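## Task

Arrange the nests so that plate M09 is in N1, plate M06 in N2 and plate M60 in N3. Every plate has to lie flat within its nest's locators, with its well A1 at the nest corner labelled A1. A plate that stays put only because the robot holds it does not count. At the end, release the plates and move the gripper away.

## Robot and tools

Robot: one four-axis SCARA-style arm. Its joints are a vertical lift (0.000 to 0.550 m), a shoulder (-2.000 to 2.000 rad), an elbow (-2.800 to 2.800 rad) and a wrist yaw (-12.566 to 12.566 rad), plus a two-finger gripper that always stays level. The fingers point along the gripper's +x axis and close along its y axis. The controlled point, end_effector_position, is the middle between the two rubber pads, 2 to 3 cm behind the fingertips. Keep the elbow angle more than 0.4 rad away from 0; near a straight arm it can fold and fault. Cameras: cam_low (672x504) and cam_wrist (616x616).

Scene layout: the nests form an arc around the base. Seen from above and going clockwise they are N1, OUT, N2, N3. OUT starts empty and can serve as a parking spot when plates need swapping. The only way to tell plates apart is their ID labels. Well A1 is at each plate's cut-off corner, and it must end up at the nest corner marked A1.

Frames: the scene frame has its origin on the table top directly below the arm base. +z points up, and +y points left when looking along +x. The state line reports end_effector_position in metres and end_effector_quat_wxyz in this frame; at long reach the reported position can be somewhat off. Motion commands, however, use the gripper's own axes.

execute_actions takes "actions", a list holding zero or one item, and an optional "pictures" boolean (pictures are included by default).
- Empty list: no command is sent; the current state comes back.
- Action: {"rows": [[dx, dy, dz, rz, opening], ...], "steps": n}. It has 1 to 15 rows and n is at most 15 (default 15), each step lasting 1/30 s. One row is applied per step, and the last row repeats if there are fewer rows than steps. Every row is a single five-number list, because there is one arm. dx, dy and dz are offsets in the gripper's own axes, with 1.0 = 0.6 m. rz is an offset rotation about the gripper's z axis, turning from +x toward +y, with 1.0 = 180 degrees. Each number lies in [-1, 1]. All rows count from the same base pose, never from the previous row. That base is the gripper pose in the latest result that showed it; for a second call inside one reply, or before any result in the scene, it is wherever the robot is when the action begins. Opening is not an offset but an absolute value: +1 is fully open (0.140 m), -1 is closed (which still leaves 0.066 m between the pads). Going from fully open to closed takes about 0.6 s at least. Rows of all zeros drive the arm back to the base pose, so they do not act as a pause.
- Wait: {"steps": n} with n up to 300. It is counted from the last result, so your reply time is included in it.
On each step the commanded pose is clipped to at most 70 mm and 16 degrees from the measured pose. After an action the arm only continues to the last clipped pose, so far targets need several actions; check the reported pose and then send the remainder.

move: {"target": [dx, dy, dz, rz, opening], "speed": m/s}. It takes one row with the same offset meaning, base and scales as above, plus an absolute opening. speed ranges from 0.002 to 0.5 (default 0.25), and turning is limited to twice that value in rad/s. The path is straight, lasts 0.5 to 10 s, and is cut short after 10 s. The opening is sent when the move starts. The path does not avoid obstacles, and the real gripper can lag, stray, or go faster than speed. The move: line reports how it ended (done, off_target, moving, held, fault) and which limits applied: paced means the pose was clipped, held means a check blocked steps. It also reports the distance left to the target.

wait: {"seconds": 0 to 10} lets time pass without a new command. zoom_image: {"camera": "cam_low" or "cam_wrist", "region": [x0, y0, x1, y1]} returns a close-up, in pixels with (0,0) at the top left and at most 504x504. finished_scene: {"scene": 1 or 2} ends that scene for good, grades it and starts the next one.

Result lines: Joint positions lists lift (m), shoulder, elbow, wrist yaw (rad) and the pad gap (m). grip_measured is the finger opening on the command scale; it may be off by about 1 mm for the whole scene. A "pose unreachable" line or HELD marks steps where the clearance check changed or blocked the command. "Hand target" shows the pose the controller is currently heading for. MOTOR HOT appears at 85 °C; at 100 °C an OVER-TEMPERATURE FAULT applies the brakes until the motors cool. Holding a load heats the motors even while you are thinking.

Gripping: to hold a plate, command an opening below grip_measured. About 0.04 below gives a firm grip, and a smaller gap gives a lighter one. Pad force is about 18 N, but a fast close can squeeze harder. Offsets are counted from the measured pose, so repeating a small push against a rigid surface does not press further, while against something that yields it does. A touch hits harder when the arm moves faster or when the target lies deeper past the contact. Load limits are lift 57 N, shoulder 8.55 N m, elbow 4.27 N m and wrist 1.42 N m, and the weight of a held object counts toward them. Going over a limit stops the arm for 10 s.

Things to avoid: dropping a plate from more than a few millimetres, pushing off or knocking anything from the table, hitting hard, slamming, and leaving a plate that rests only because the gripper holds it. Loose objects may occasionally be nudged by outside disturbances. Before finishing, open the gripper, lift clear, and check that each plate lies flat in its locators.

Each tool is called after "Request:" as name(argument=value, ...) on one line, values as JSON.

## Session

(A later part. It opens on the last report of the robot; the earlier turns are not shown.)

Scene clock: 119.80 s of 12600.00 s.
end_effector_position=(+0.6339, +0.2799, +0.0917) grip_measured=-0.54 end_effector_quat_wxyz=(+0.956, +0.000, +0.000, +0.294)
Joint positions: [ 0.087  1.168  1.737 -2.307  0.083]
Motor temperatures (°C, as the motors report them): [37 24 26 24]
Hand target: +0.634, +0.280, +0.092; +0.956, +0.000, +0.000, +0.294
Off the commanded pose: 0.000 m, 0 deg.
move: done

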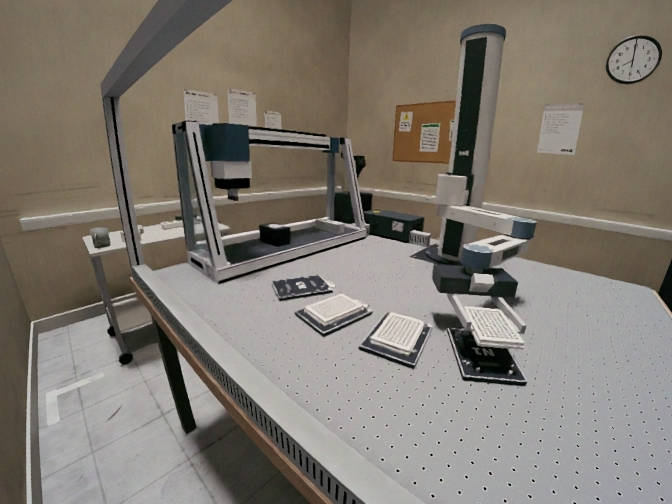

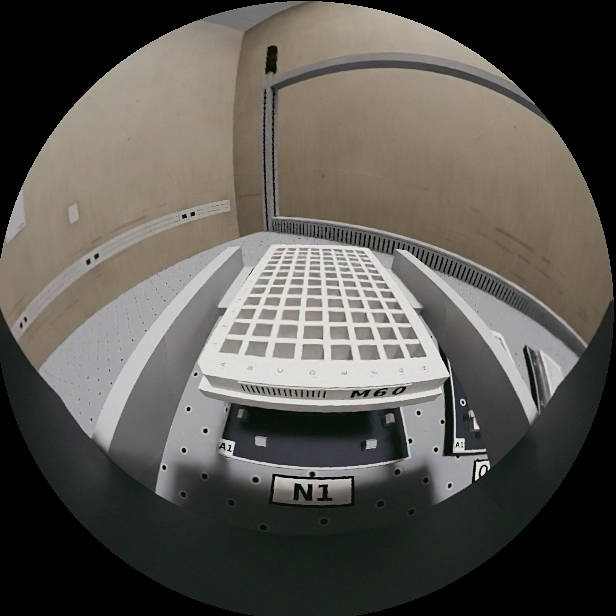

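Request:
move(target=[-0.429, -0.762, 0, -0.323, -0.7], speed=0.3)

Request:
move(target=[0, 0, -0.086, 0, -0.7], speed=0.12)

Scene clock: 130.87 s of 12600.00 s.
end_effector_position=(+0.6780, -0.2430, +0.0917) grip_measured=-0.54 end_effector_quat_wxyz=(+0.978, +0.000, +0.000, -0.207)
Joint positions: [ 0.087  0.119  1.867 -2.404  0.083]
Motor temperatures (°C, as the motors report them): [37 24 26 24]
Hand target: +0.678, -0.243, +0.092; +0.978, +0.000, +0.000, -0.207
Off the commanded pose: 0.000 m, 0 deg.
After step 90, 5.87 s passed at rest.
move: done

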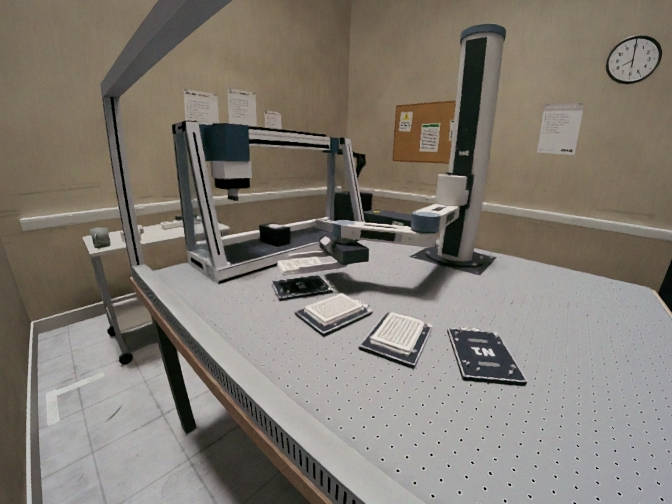

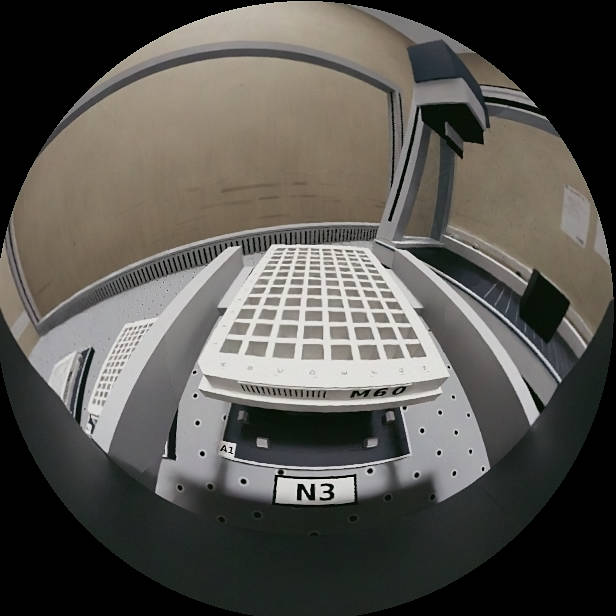

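Scene clock: 131.60 s of 12600.00 s.
end_effector_position=(+0.6783, -0.2424, +0.0401) grip_measured=-0.55 end_effector_quat_wxyz=(+0.979, +0.000, +0.000, -0.206)
Joint positions: [ 0.035  0.119  1.868 -2.402  0.083]
Motor temperatures (°C, as the motors report them): [37 24 26 24]
Hand target: +0.678, -0.243, +0.040; +0.978, +0.000, +0.000, -0.207
Off the commanded pose: 0.001 m, 0 deg.
move: done

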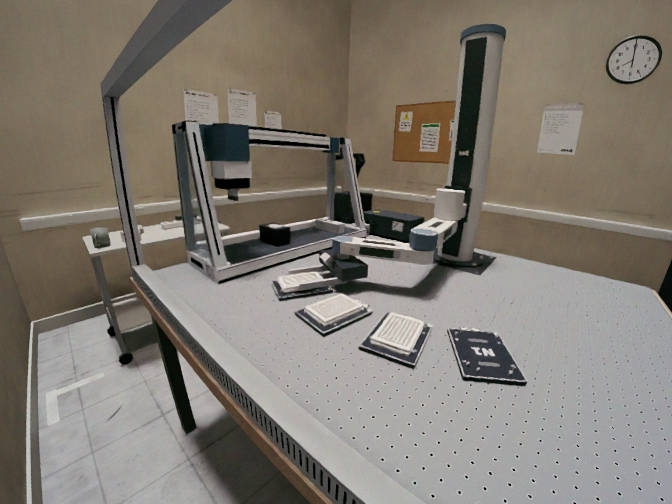

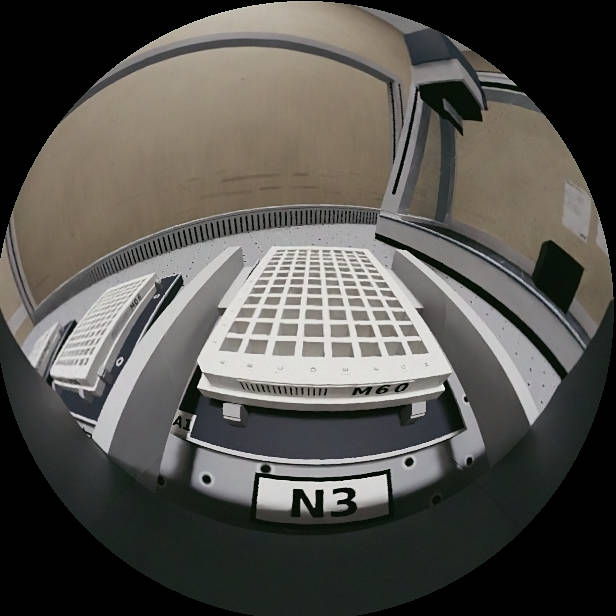

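Request:
move(target=[0, 0, -0.008, 0, -0.7], speed=0.05)

Request:
move(target=[0, 0, 0, 0, 0.0], speed=0.1)

Request:
move(target=[0, 0, 0.094, 0, 0.0], speed=0.25)

Scene clock: 136.63 s of 12600.00 s.
end_effector_position=(+0.6783, -0.2426, +0.0357) grip_measured=-0.55 end_effector_quat_wxyz=(+0.979, +0.000, +0.000, -0.205)
Joint positions: [ 0.031  0.118  1.869 -2.399  0.083]
Motor temperatures (°C, as the motors report them): [37 24 26 24]
Hand target: +0.678, -0.242, +0.035; +0.979, +0.000, +0.000, -0.206
Off the commanded pose: 0.000 m, 0 deg.
After step 90, 1.33 s passed at rest.
move: done

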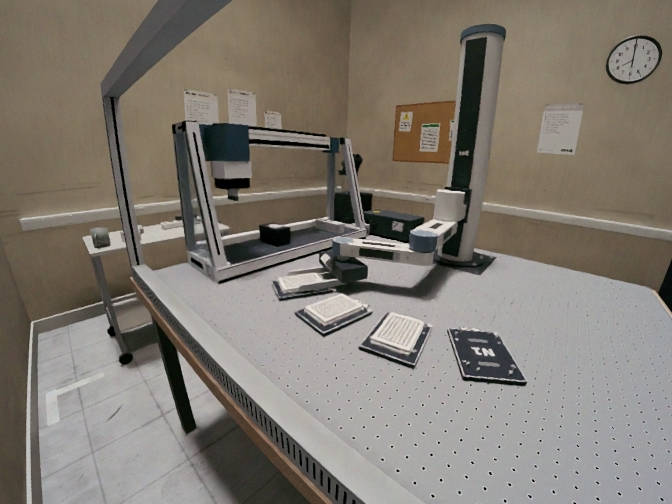

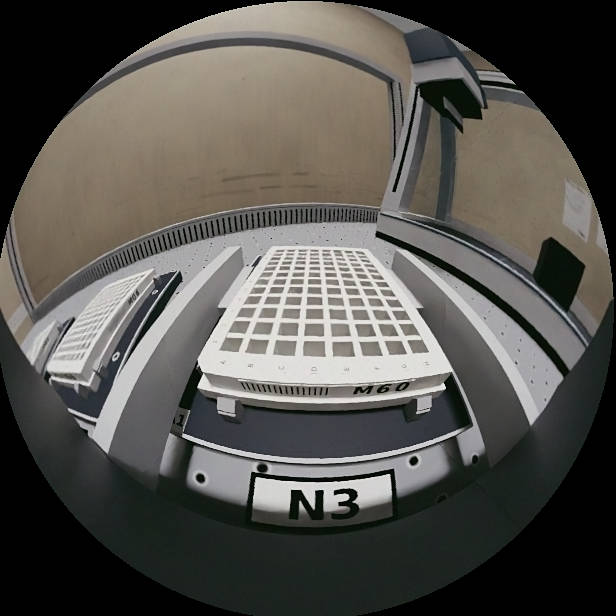

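Scene clock: 137.13 s of 12600.00 s.
end_effector_position=(+0.6783, -0.2426, +0.0357) grip_measured=+0.00 end_effector_quat_wxyz=(+0.979, +0.000, +0.000, -0.204)
Joint positions: [ 0.031  0.118  1.869 -2.399  0.103]
Motor temperatures (°C, as the motors report them): [37 24 26 24]
Hand target: +0.678, -0.243, +0.036; +0.979, +0.000, +0.000, -0.205
Off the commanded pose: 0.000 m, 0 deg.
move: done

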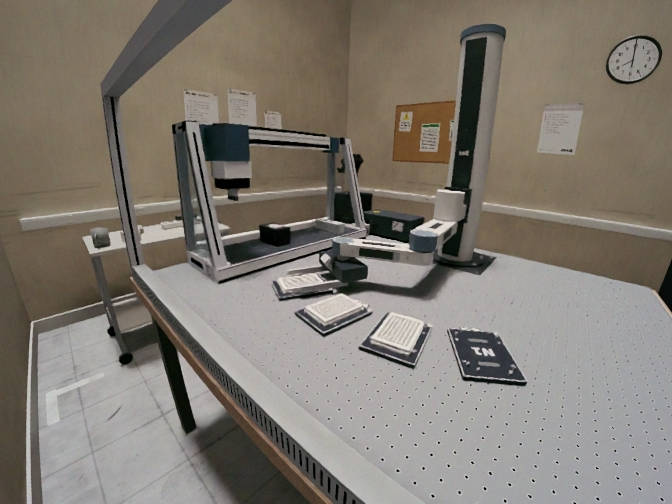

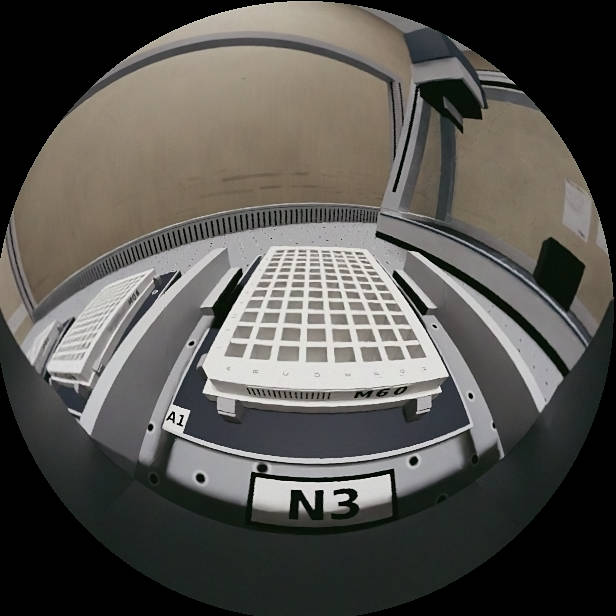

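Scene clock: 137.87 s of 12600.00 s.
end_effector_position=(+0.6783, -0.2426, +0.0922) grip_measured=+0.00 end_effector_quat_wxyz=(+0.979, +0.000, +0.000, -0.204)
Joint positions: [ 0.087  0.118  1.869 -2.399  0.103]
Motor temperatures (°C, as the motors report them): [37 24 26 24]
Hand target: +0.678, -0.243, +0.092; +0.979, +0.000, +0.000, -0.204
Off the commanded pose: 0.000 m, 0 deg.
move: done

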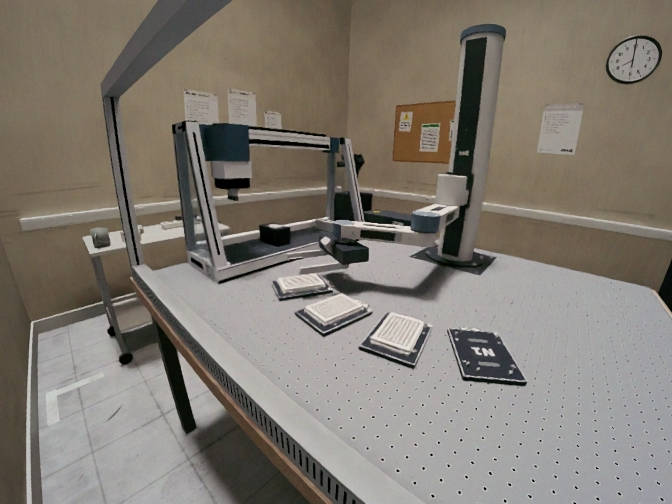

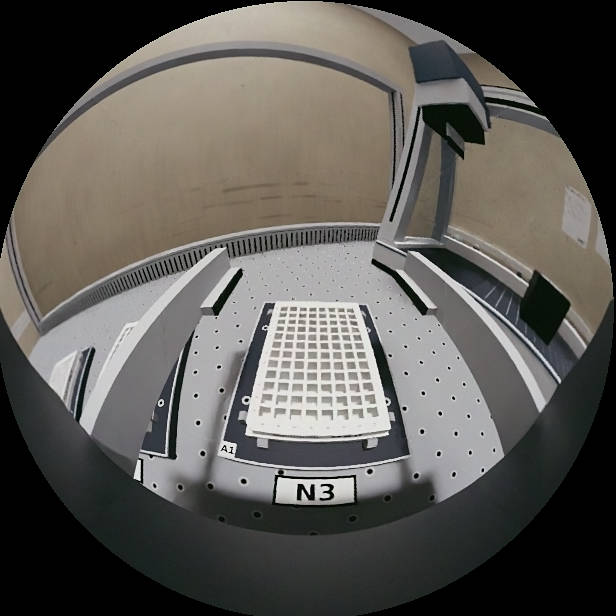

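Request:
move(target=[-0.199, 0.5535, 0, 0.2056, 0.0], speed=0.35)

Request:
move(target=[0, 0, -0.097, 0, 0.0], speed=0.15)

Request:
move(target=[0, 0, 0, 0, -0.7], speed=0.1)

Request:
move(target=[0, 0, 0.096, 0, -0.7], speed=0.2)

Request:
move(target=[-0.040, 0.3035, 0, 0.111, -0.7], speed=0.25)

Request:
move(target=[0, 0, -0.086, 0, -0.7], speed=0.12)

Scene clock: 163.30 s of 12600.00 s.
end_effector_position=(+0.7019, +0.1097, +0.0922) grip_measured=+0.00 end_effector_quat_wxyz=(+0.993, +0.000, +0.000, +0.117)
Joint positions: [ 0.087  0.831  1.74  -2.336  0.103]
Motor temperatures (°C, as the motors report them): [36 24 26 24]
Hand target: +0.702, +0.110, +0.092; +0.993, +0.000, +0.000, +0.117
Off the commanded pose: 0.000 m, 0 deg.
After step 90, 21.00 s passed at rest.
move: done

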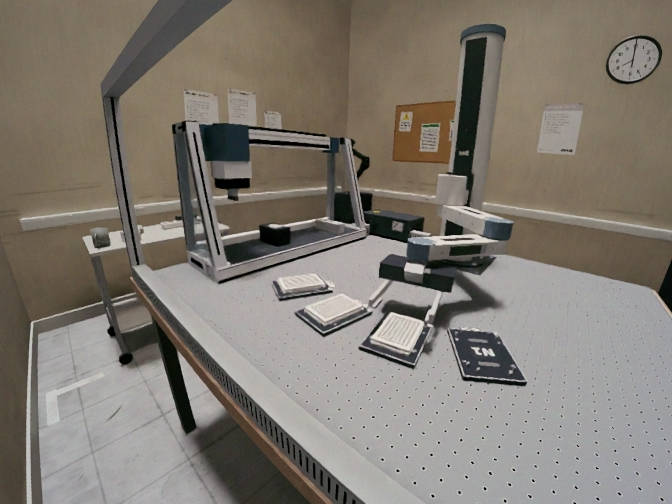

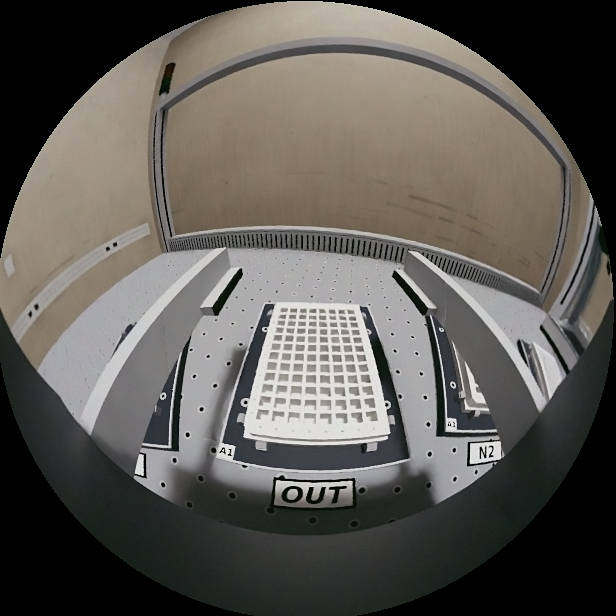

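Scene clock: 164.03 s of 12600.00 s.
end_effector_position=(+0.7019, +0.1097, +0.0339) grip_measured=+0.00 end_effector_quat_wxyz=(+0.993, +0.000, +0.000, +0.117)
Joint positions: [ 0.029  0.831  1.74  -2.336  0.103]
Motor temperatures (°C, as the motors report them): [36 24 26 24]
Hand target: +0.702, +0.110, +0.034; +0.993, +0.000, +0.000, +0.117
Off the commanded pose: 0.000 m, 0 deg.
move: done

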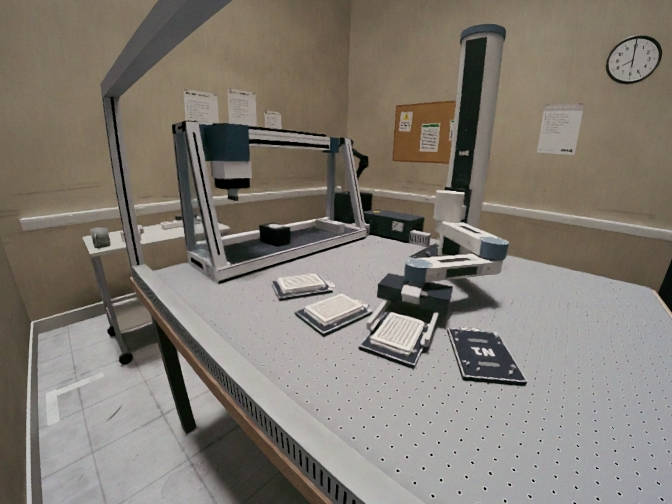

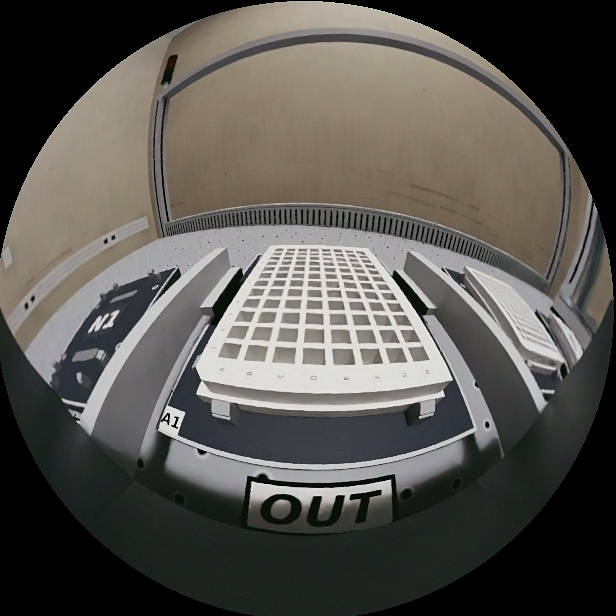

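Scene clock: 164.53 s of 12600.00 s.
end_effector_position=(+0.7018, +0.1102, +0.0339) grip_measured=-0.54 end_effector_quat_wxyz=(+0.993, +0.000, +0.000, +0.117)
Joint positions: [ 0.029  0.832  1.74  -2.338  0.083]
Motor temperatures (°C, as the motors report them): [36 24 26 24]
Hand target: +0.702, +0.110, +0.034; +0.993, +0.000, +0.000, +0.117
Off the commanded pose: 0.000 m, 0 deg.
move: done

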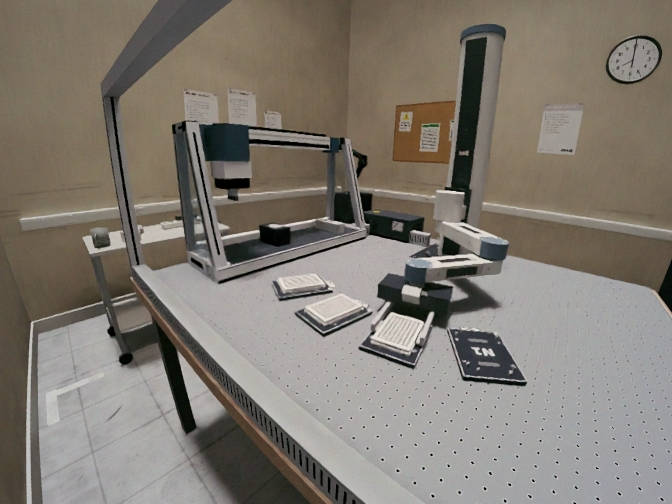

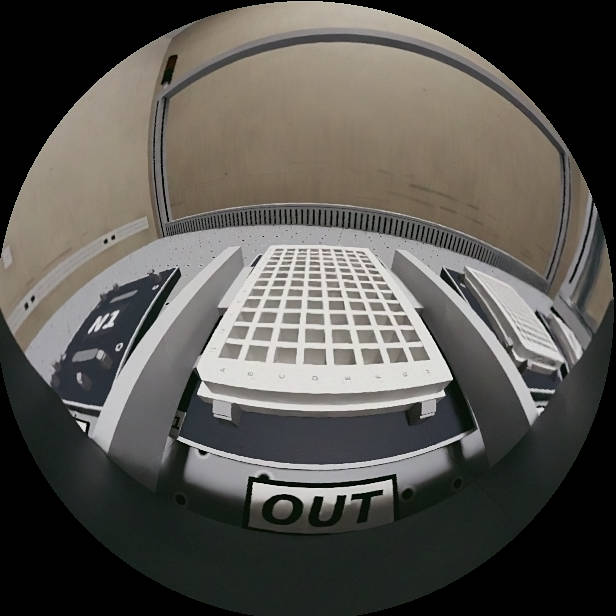

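Scene clock: 165.27 s of 12600.00 s.
end_effector_position=(+0.7018, +0.1101, +0.0916) grip_measured=-0.55 end_effector_quat_wxyz=(+0.993, +0.000, +0.000, +0.117)
Joint positions: [ 0.087  0.832  1.74  -2.338  0.083]
Motor temperatures (°C, as the motors report them): [36 24 26 24]
Hand target: +0.702, +0.110, +0.092; +0.993, +0.000, +0.000, +0.117
Off the commanded pose: 0.000 m, 0 deg.
move: done

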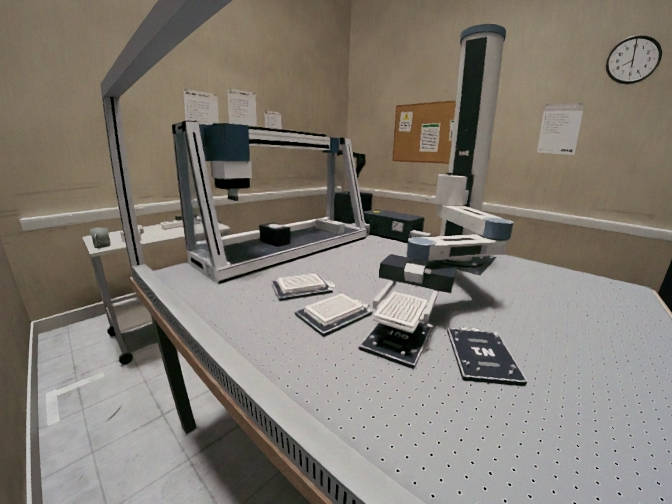

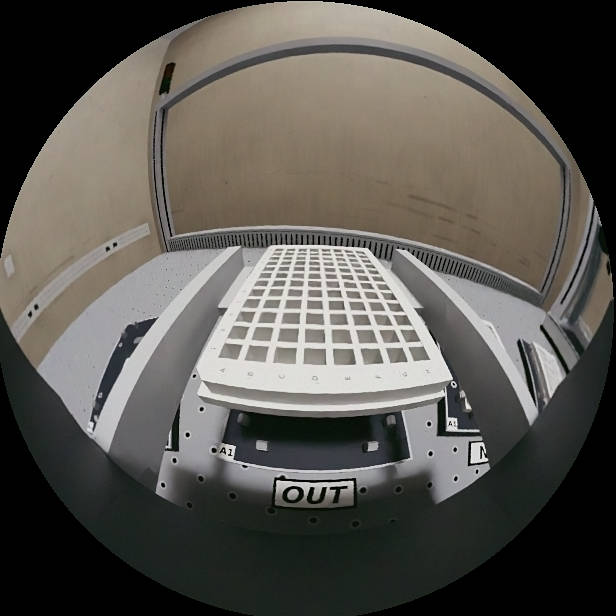

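Scene clock: 166.37 s of 12600.00 s.
end_effector_position=(+0.6362, +0.2819, +0.0916) grip_measured=-0.55 end_effector_quat_wxyz=(+0.958, +0.000, +0.000, +0.288)
Joint positions: [ 0.087  1.166  1.754 -2.337  0.083]
Motor temperatures (°C, as the motors report them): [36 24 26 24]
Hand target: +0.636, +0.282, +0.092; +0.958, +0.000, +0.000, +0.287
Off the commanded pose: 0.000 m, 0 deg.
move: done

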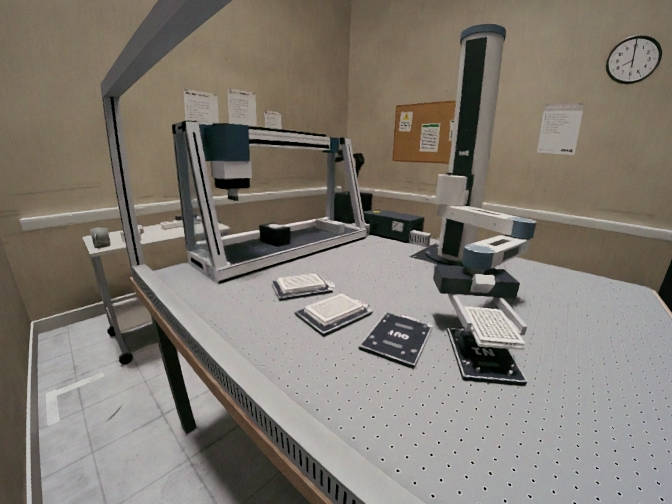

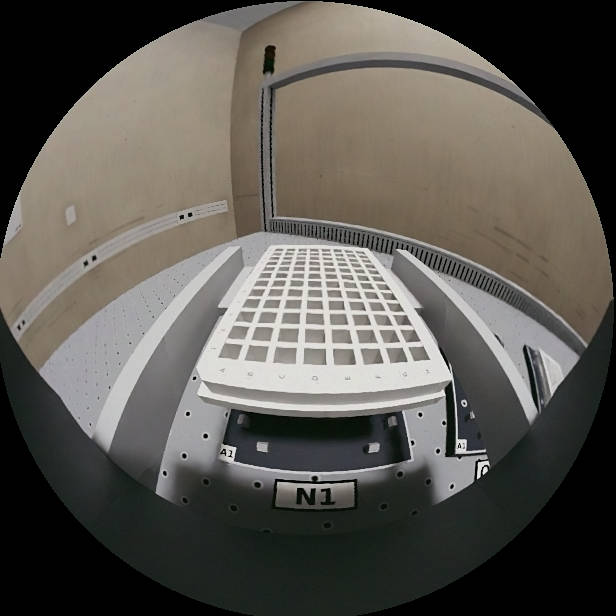

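Scene clock: 167.10 s of 12600.00 s.
end_effector_position=(+0.6364, +0.2813, +0.0399) grip_measured=-0.55 end_effector_quat_wxyz=(+0.958, +0.000, +0.000, +0.287)
Joint positions: [ 0.035  1.166  1.753 -2.338  0.083]
Motor temperatures (°C, as the motors report them): [36 24 26 24]
Hand target: +0.636, +0.282, +0.040; +0.958, +0.000, +0.000, +0.288
Off the commanded pose: 0.001 m, 0 deg.
move: done

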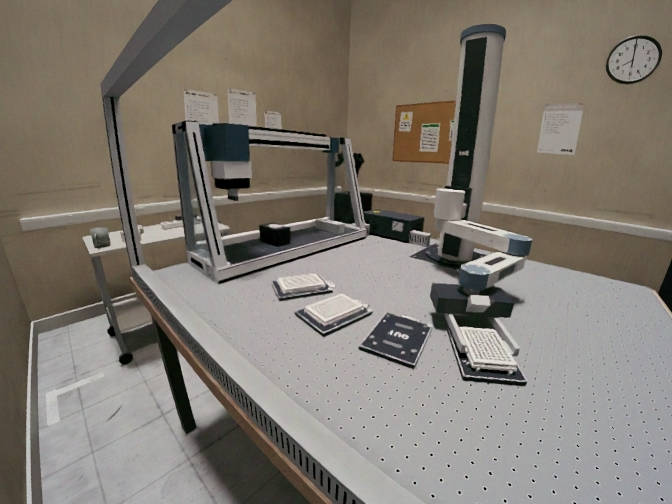

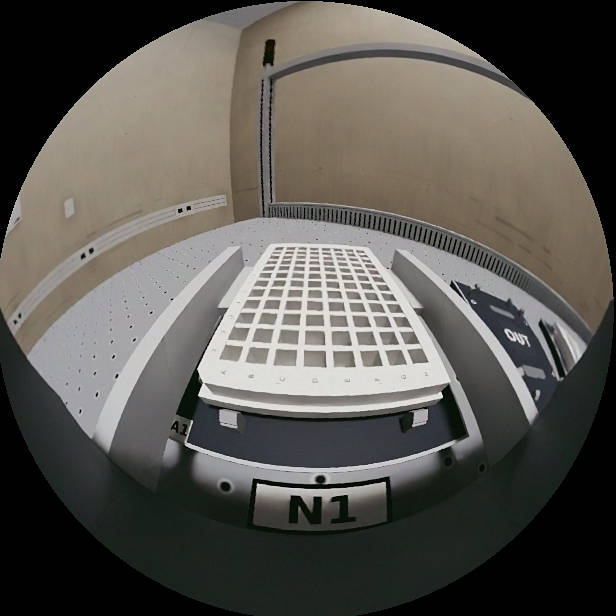

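Request:
move(target=[-0.003, 0, -0.007, 0, -0.7], speed=0.05)

Request:
move(target=[0, 0, 0, 0, 0.0], speed=0.1)

Request:
move(target=[0, 0, 0.094, 0, 0.0], speed=0.25)

Scene clock: 175.50 s of 12600.00 s.
end_effector_position=(+0.6354, +0.2804, +0.0359) grip_measured=-0.55 end_effector_quat_wxyz=(+0.958, +0.000, +0.000, +0.286)
Joint positions: [ 0.031  1.169  1.745 -2.335  0.083]
Motor temperatures (°C, as the motors report them): [37 24 26 24]
Hand target: +0.635, +0.280, +0.036; +0.958, +0.000, +0.000, +0.287
Off the commanded pose: 0.001 m, 0 deg.
After step 90, 4.70 s passed at rest.
move: done

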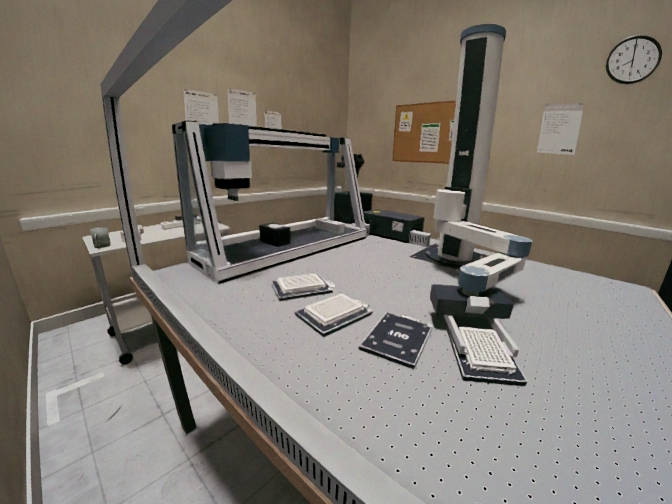

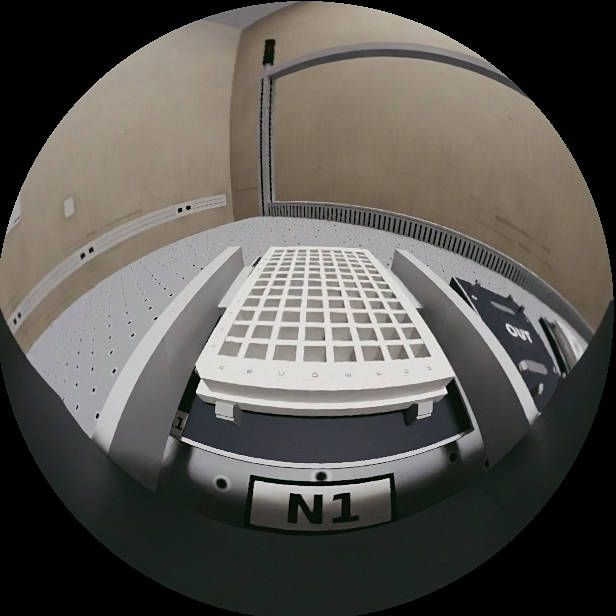

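Scene clock: 176.00 s of 12600.00 s.
end_effector_position=(+0.6354, +0.2804, +0.0359) grip_measured=+0.00 end_effector_quat_wxyz=(+0.958, +0.000, +0.000, +0.286)
Joint positions: [ 0.031  1.169  1.745 -2.335  0.103]
Motor temperatures (°C, as the motors report them): [37 24 26 24]
Hand target: +0.635, +0.280, +0.036; +0.958, +0.000, +0.000, +0.286
Off the commanded pose: 0.000 m, 0 deg.
move: done

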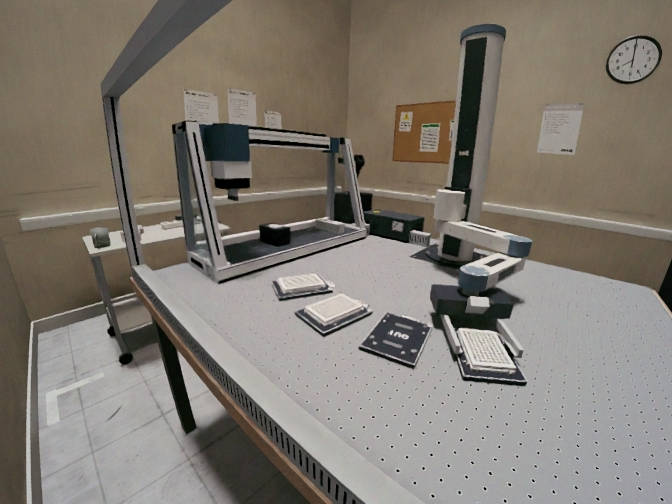

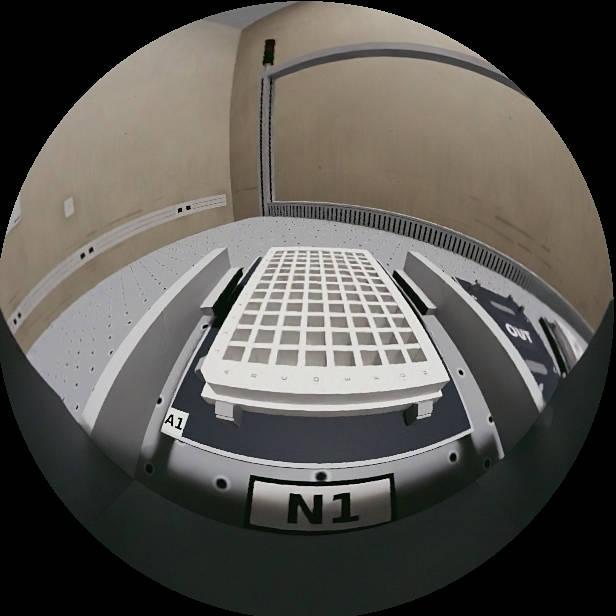

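Scene clock: 176.73 s of 12600.00 s.
end_effector_position=(+0.6354, +0.2804, +0.0923) grip_measured=+0.00 end_effector_quat_wxyz=(+0.958, +0.000, +0.000, +0.286)
Joint positions: [ 0.087  1.169  1.745 -2.335  0.103]
Motor temperatures (°C, as the motors report them): [37 24 26 24]
Hand target: +0.635, +0.280, +0.092; +0.958, +0.000, +0.000, +0.286
Off the commanded pose: 0.000 m, 0 deg.
move: done

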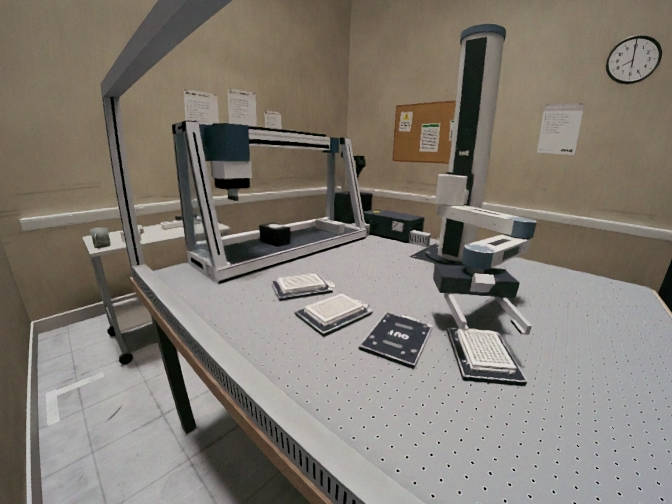

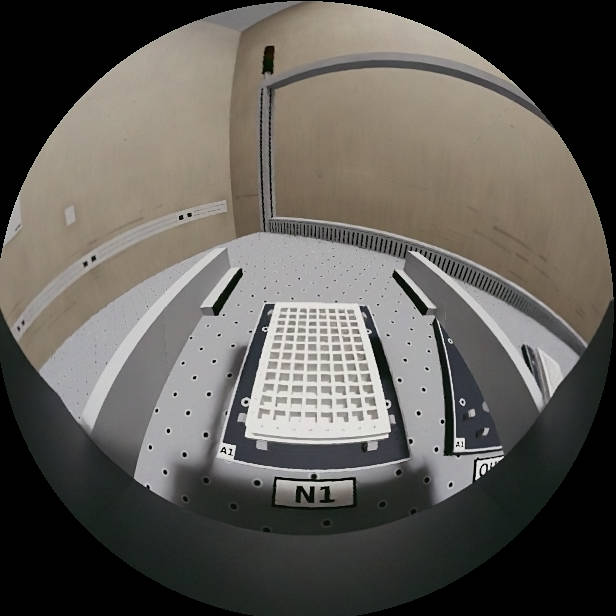

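Request:
finished_scene(scene=2)

The scene is finished: the task was done.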